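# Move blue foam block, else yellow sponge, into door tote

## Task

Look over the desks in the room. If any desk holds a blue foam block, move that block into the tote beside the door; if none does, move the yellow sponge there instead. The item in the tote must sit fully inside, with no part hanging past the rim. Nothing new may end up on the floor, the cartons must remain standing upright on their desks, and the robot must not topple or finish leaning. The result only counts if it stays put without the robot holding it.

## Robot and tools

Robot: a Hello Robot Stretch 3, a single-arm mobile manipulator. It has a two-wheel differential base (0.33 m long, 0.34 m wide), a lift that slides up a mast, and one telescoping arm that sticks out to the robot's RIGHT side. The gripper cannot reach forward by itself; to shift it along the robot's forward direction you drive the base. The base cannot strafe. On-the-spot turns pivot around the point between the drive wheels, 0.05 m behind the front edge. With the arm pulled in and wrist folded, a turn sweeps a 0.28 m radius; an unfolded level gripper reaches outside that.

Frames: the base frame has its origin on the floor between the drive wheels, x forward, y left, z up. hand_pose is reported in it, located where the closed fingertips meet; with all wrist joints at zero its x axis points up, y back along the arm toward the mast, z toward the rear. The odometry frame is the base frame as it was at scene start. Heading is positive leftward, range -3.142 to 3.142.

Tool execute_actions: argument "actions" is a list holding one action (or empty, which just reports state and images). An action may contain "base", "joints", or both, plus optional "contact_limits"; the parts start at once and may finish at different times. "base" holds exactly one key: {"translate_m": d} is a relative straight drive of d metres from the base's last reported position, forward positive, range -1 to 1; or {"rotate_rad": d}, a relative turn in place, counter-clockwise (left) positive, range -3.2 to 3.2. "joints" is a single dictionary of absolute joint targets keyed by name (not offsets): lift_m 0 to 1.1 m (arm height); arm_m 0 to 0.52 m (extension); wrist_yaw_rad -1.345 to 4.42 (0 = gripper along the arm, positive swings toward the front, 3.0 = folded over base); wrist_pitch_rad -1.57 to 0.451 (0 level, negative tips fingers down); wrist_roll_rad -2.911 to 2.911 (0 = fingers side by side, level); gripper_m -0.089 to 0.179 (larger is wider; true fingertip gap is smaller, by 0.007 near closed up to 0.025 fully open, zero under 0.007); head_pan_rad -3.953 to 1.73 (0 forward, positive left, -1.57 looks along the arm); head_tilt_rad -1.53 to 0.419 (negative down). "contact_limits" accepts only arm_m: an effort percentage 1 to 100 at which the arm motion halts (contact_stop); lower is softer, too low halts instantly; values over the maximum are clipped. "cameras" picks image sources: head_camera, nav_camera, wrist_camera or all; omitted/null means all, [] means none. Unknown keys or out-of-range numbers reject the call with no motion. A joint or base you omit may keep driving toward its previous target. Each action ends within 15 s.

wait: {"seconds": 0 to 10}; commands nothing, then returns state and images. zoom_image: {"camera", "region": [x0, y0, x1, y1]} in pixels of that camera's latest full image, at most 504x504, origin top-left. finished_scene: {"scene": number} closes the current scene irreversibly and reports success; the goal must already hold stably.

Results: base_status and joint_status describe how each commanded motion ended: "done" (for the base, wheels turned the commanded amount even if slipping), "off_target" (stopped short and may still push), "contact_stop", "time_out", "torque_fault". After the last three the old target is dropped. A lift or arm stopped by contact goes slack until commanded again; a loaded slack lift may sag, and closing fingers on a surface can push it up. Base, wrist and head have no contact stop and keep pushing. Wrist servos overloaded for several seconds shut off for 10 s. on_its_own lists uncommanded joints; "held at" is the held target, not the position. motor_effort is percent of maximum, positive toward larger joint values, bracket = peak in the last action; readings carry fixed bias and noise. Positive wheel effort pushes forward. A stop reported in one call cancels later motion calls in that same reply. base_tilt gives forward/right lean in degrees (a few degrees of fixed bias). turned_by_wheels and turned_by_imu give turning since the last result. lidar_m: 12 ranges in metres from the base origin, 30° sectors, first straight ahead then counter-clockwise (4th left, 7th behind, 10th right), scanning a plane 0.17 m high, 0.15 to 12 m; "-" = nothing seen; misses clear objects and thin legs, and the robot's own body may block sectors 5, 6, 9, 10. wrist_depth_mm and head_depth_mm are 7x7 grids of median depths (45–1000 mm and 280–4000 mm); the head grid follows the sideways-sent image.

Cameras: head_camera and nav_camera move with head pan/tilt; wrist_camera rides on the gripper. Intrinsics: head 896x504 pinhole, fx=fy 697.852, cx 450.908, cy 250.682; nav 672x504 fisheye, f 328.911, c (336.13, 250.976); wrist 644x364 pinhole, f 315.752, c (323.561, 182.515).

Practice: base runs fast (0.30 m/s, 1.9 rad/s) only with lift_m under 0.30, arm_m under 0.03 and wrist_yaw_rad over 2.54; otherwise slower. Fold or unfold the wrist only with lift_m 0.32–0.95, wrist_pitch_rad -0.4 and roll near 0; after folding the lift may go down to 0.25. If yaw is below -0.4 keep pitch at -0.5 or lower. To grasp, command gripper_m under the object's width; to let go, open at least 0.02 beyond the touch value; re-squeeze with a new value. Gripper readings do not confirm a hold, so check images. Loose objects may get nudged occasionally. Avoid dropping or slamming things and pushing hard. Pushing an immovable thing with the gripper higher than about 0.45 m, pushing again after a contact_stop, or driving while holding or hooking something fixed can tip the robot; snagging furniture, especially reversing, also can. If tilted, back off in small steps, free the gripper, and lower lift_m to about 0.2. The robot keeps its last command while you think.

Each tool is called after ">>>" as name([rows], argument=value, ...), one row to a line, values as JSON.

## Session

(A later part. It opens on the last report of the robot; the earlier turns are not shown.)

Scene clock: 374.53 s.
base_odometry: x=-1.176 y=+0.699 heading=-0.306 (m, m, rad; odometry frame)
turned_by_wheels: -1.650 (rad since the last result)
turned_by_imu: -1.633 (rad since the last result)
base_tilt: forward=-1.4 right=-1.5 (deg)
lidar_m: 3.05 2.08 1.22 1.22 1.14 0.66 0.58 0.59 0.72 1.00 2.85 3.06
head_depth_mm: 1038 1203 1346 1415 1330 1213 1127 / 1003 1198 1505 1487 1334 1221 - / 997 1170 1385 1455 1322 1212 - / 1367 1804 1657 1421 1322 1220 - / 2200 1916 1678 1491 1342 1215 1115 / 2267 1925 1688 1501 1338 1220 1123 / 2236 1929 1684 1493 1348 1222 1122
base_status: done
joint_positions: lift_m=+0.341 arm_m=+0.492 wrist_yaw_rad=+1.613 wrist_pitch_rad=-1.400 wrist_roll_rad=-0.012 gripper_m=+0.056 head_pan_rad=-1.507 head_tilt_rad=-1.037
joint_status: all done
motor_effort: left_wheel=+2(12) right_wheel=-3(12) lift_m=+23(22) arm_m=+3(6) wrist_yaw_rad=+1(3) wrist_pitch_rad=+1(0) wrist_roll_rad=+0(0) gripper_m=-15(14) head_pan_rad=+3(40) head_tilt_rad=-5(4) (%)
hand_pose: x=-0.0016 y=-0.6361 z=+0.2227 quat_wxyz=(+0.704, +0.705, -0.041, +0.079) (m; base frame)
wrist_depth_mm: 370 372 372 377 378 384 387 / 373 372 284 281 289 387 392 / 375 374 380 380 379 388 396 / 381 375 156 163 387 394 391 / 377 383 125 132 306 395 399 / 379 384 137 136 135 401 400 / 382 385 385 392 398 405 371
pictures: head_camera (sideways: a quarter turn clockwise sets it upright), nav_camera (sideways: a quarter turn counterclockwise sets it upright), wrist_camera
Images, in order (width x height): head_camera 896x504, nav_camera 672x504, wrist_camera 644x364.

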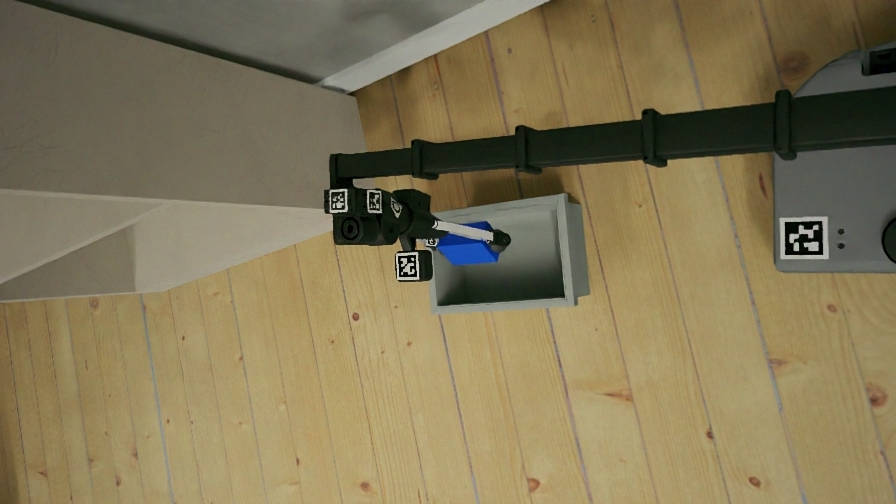

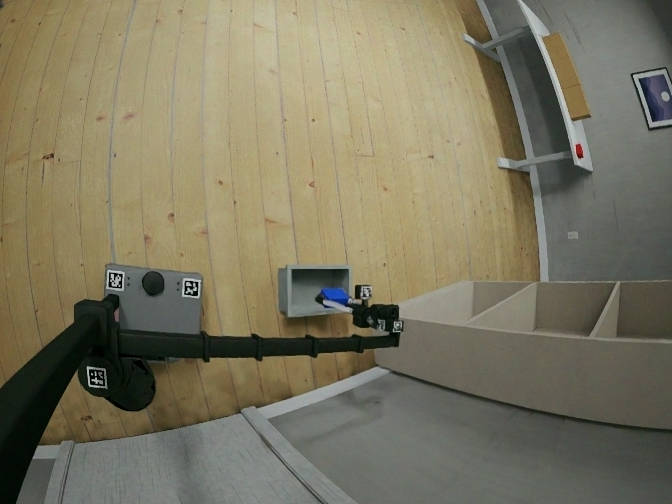

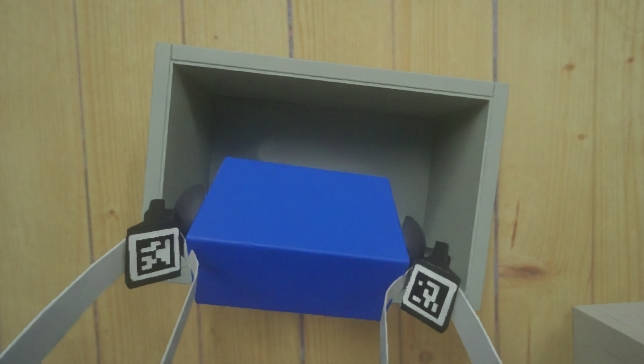

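>>> execute_actions([
  {"base": {"translate_m": 0.02}, "joints": {"lift_m": 0.17, "arm_m": 0.503}},
], cameras=["head_camera", "wrist_camera"])

Scene clock: 390.10 s.
base_odometry: x=-1.156 y=+0.693 heading=-0.306 (m, m, rad; odometry frame)
turned_by_wheels: +0.000 (rad since the last result)
turned_by_imu: +0.000 (rad since the last result)
base_tilt: forward=-1.4 right=-1.4 (deg)
lidar_m: 2.68 2.06 1.23 1.21 1.19 0.69 0.60 0.60 0.74 1.00 2.83 3.02
head_depth_mm: 1027 1211 1373 1442 1337 1221 1130 / 996 1190 1477 1486 1345 1217 - / 1043 1198 1481 1494 1293 1218 - / 1688 1819 1654 1419 1325 1219 - / 2248 1929 1690 1496 1322 1217 1117 / 2232 1918 1685 1492 1348 1221 1118 / 2250 1927 1698 1489 1348 1223 1121
base_status: done
joint_positions: lift_m=+0.171 arm_m=+0.503 wrist_yaw_rad=+1.613 wrist_pitch_rad=-1.400 wrist_roll_rad=-0.012 gripper_m=+0.056 head_pan_rad=-1.507 head_tilt_rad=-1.037
joint_status: all done
motor_effort: left_wheel=+3(8) right_wheel=-4(5) lift_m=+23(21) arm_m=+4(5) wrist_yaw_rad=+2(1) wrist_pitch_rad=+0(0) wrist_roll_rad=+0(0) gripper_m=-14(14) head_pan_rad=+3(3) head_tilt_rad=-5(5) (%)
hand_pose: x=-0.0016 y=-0.6470 z=+0.0527 quat_wxyz=(+0.704, +0.705, -0.041, +0.079) (m; base frame)
wrist_depth_mm: 149 139 129 120 112 105 100 / 167 207 208 188 169 155 138 / 171 208 210 212 216 215 149 / 175 210 156 162 217 214 145 / 179 211 125 132 217 209 144 / 175 214 137 137 136 203 141 / 175 190 201 208 219 186 139
pictures: head_camera (sideways: a quarter turn clockwise sets it upright), wrist_camera
Images, in order (width x height): head_camera 896x504, wrist_camera 644x364.

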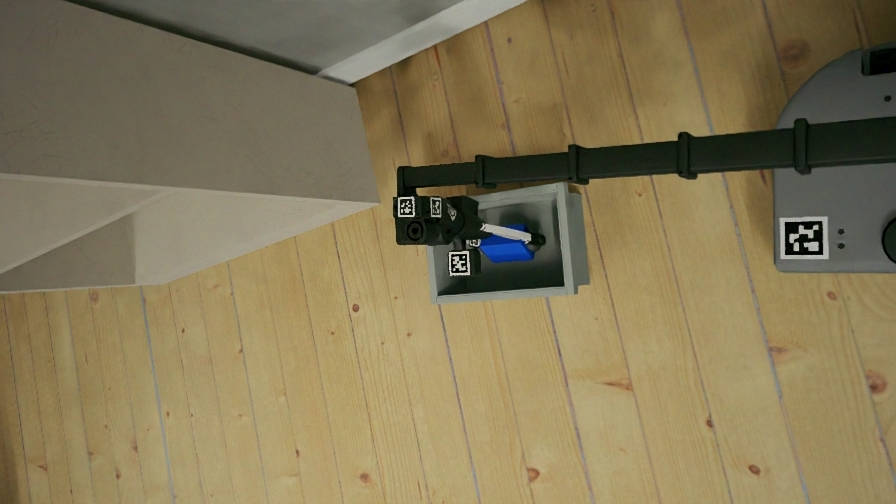

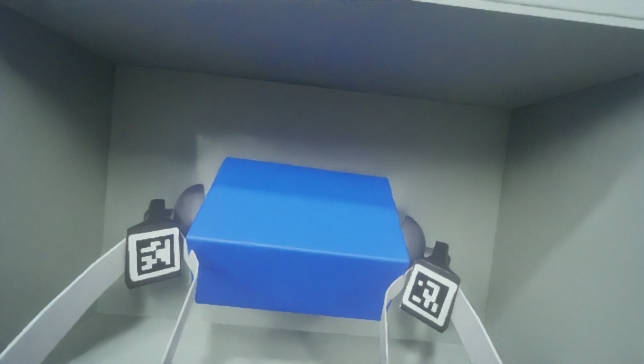

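>>> execute_actions([
  {"joints": {"lift_m": 0.159, "gripper_m": 0.135}},
], cameras=["wrist_camera"])

Scene clock: 393.23 s.
base_odometry: x=-1.156 y=+0.693 heading=-0.306 (m, m, rad; odometry frame)
turned_by_wheels: +0.000 (rad since the last result)
turned_by_imu: +0.000 (rad since the last result)
base_tilt: forward=-1.4 right=-1.3 (deg)
lidar_m: 2.69 2.06 1.23 1.21 1.18 0.69 0.61 0.60 0.74 1.00 2.84 3.04
head_depth_mm: 1029 1221 1381 1433 1341 1215 1129 / 999 1196 1488 1486 1344 1215 - / 1045 1203 1472 1504 1302 1215 - / 1687 1799 1651 1434 1328 1216 - / 2237 1929 1676 1488 1326 1229 1120 / 2220 1918 1696 1489 1338 1221 1124 / 2261 1936 1688 1493 1340 1221 1118
base_status: not commanded
joint_positions: lift_m=+0.160 arm_m=+0.503 wrist_yaw_rad=+1.613 wrist_pitch_rad=-1.400 wrist_roll_rad=-0.012 gripper_m=+0.135 head_pan_rad=-1.507 head_tilt_rad=-1.037
joint_status: all done
motor_effort: left_wheel=+2(3) right_wheel=-4(4) lift_m=+23(23) arm_m=+3(3) wrist_yaw_rad=+2(1) wrist_pitch_rad=+0(1) wrist_roll_rad=+0(0) gripper_m=+1(82) head_pan_rad=+3(3) head_tilt_rad=-6(5) (%)
hand_pose: x=-0.0016 y=-0.6470 z=+0.0417 quat_wxyz=(+0.704, +0.705, -0.041, +0.079) (m; base frame)
wrist_depth_mm: 149 139 129 119 112 106 100 / 168 197 197 189 170 156 138 / 171 198 200 201 204 206 148 / 174 200 142 145 205 207 146 / 175 - 144 145 208 206 142 / 190 203 205 206 210 191 141 / 175 193 200 207 209 182 139
pictures: wrist_camera
Images, in order (width x height): wrist_camera 644x364.

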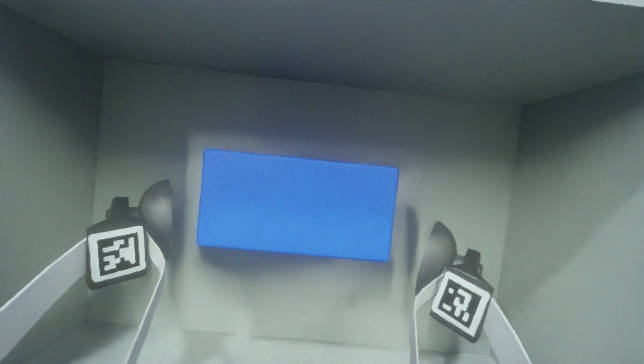

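>>> execute_actions([
  {"joints": {"lift_m": 0.28, "head_pan_rad": 0.3, "head_tilt_rad": -0.5}},
], cameras=["nav_camera", "wrist_camera"])

Scene clock: 399.33 s.
base_odometry: x=-1.156 y=+0.693 heading=-0.306 (m, m, rad; odometry frame)
turned_by_wheels: +0.000 (rad since the last result)
turned_by_imu: +0.000 (rad since the last result)
base_tilt: forward=-1.4 right=-1.3 (deg)
lidar_m: 2.69 2.07 1.22 1.21 1.18 0.69 0.60 0.61 0.74 1.00 2.84 3.04
head_depth_mm: 2656 2241 3124 2659 1997 1597 1343 / 2681 2254 3194 2659 2014 1605 1341 / 2674 2822 3111 2726 2039 1626 1346 / 2707 2933 3153 2726 2038 1632 1357 / 2694 2882 3200 2768 2064 1636 1370 / 2721 2922 3129 2833 2070 1646 1367 / 2679 2960 3217 2848 2091 1668 1387
base_status: not commanded
joint_positions: lift_m=+0.279 arm_m=+0.503 wrist_yaw_rad=+1.613 wrist_pitch_rad=-1.400 wrist_roll_rad=-0.012 gripper_m=+0.135 head_pan_rad=+0.293 head_tilt_rad=-0.508
joint_status: all done
motor_effort: left_wheel=+3(3) right_wheel=-3(4) lift_m=+54(58) arm_m=+3(3) wrist_yaw_rad=+2(2) wrist_pitch_rad=+1(0) wrist_roll_rad=+0(0) gripper_m=+1(0) head_pan_rad=+3(43) head_tilt_rad=+3(29) (%)
hand_pose: x=-0.0016 y=-0.6470 z=+0.1615 quat_wxyz=(+0.704, +0.705, -0.041, +0.079) (m; base frame)
wrist_depth_mm: 308 310 315 322 321 323 326 / 314 207 213 204 212 319 326 / 313 240 315 318 320 229 327 / 317 245 318 262 326 244 336 / 318 - 323 327 325 239 339 / 262 243 283 304 326 337 339 / 324 211 213 216 221 339 341
pictures: nav_camera (sideways: a quarter turn counterclockwise sets it upright), wrist_camera
Images, in order (width x height): nav_camera 672x504, wrist_camera 644x364.

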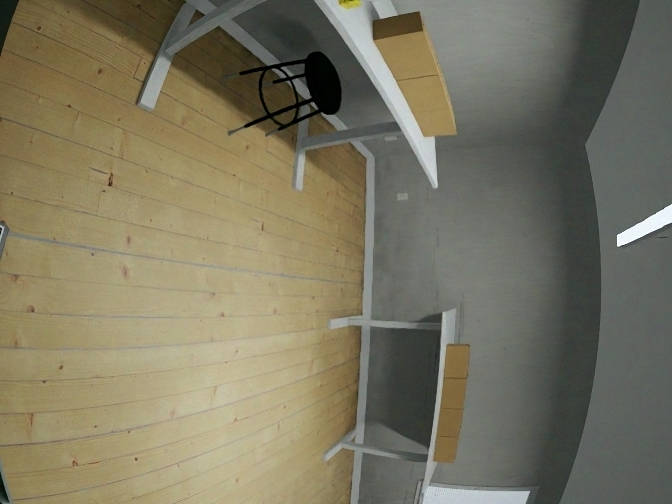

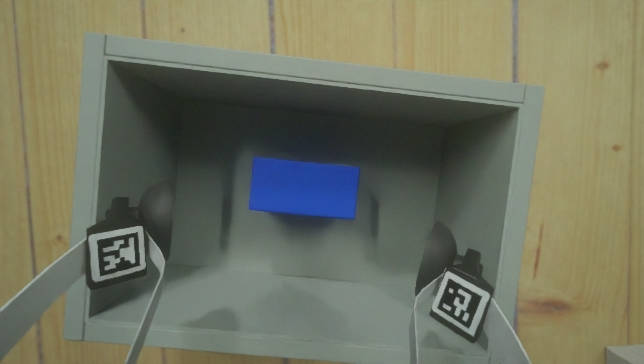

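The blue block is inside the tote, the cartons are still upright, and I see nothing new on the floor.

>>> finished_scene(scene=1)

The scene is finished: the task was done.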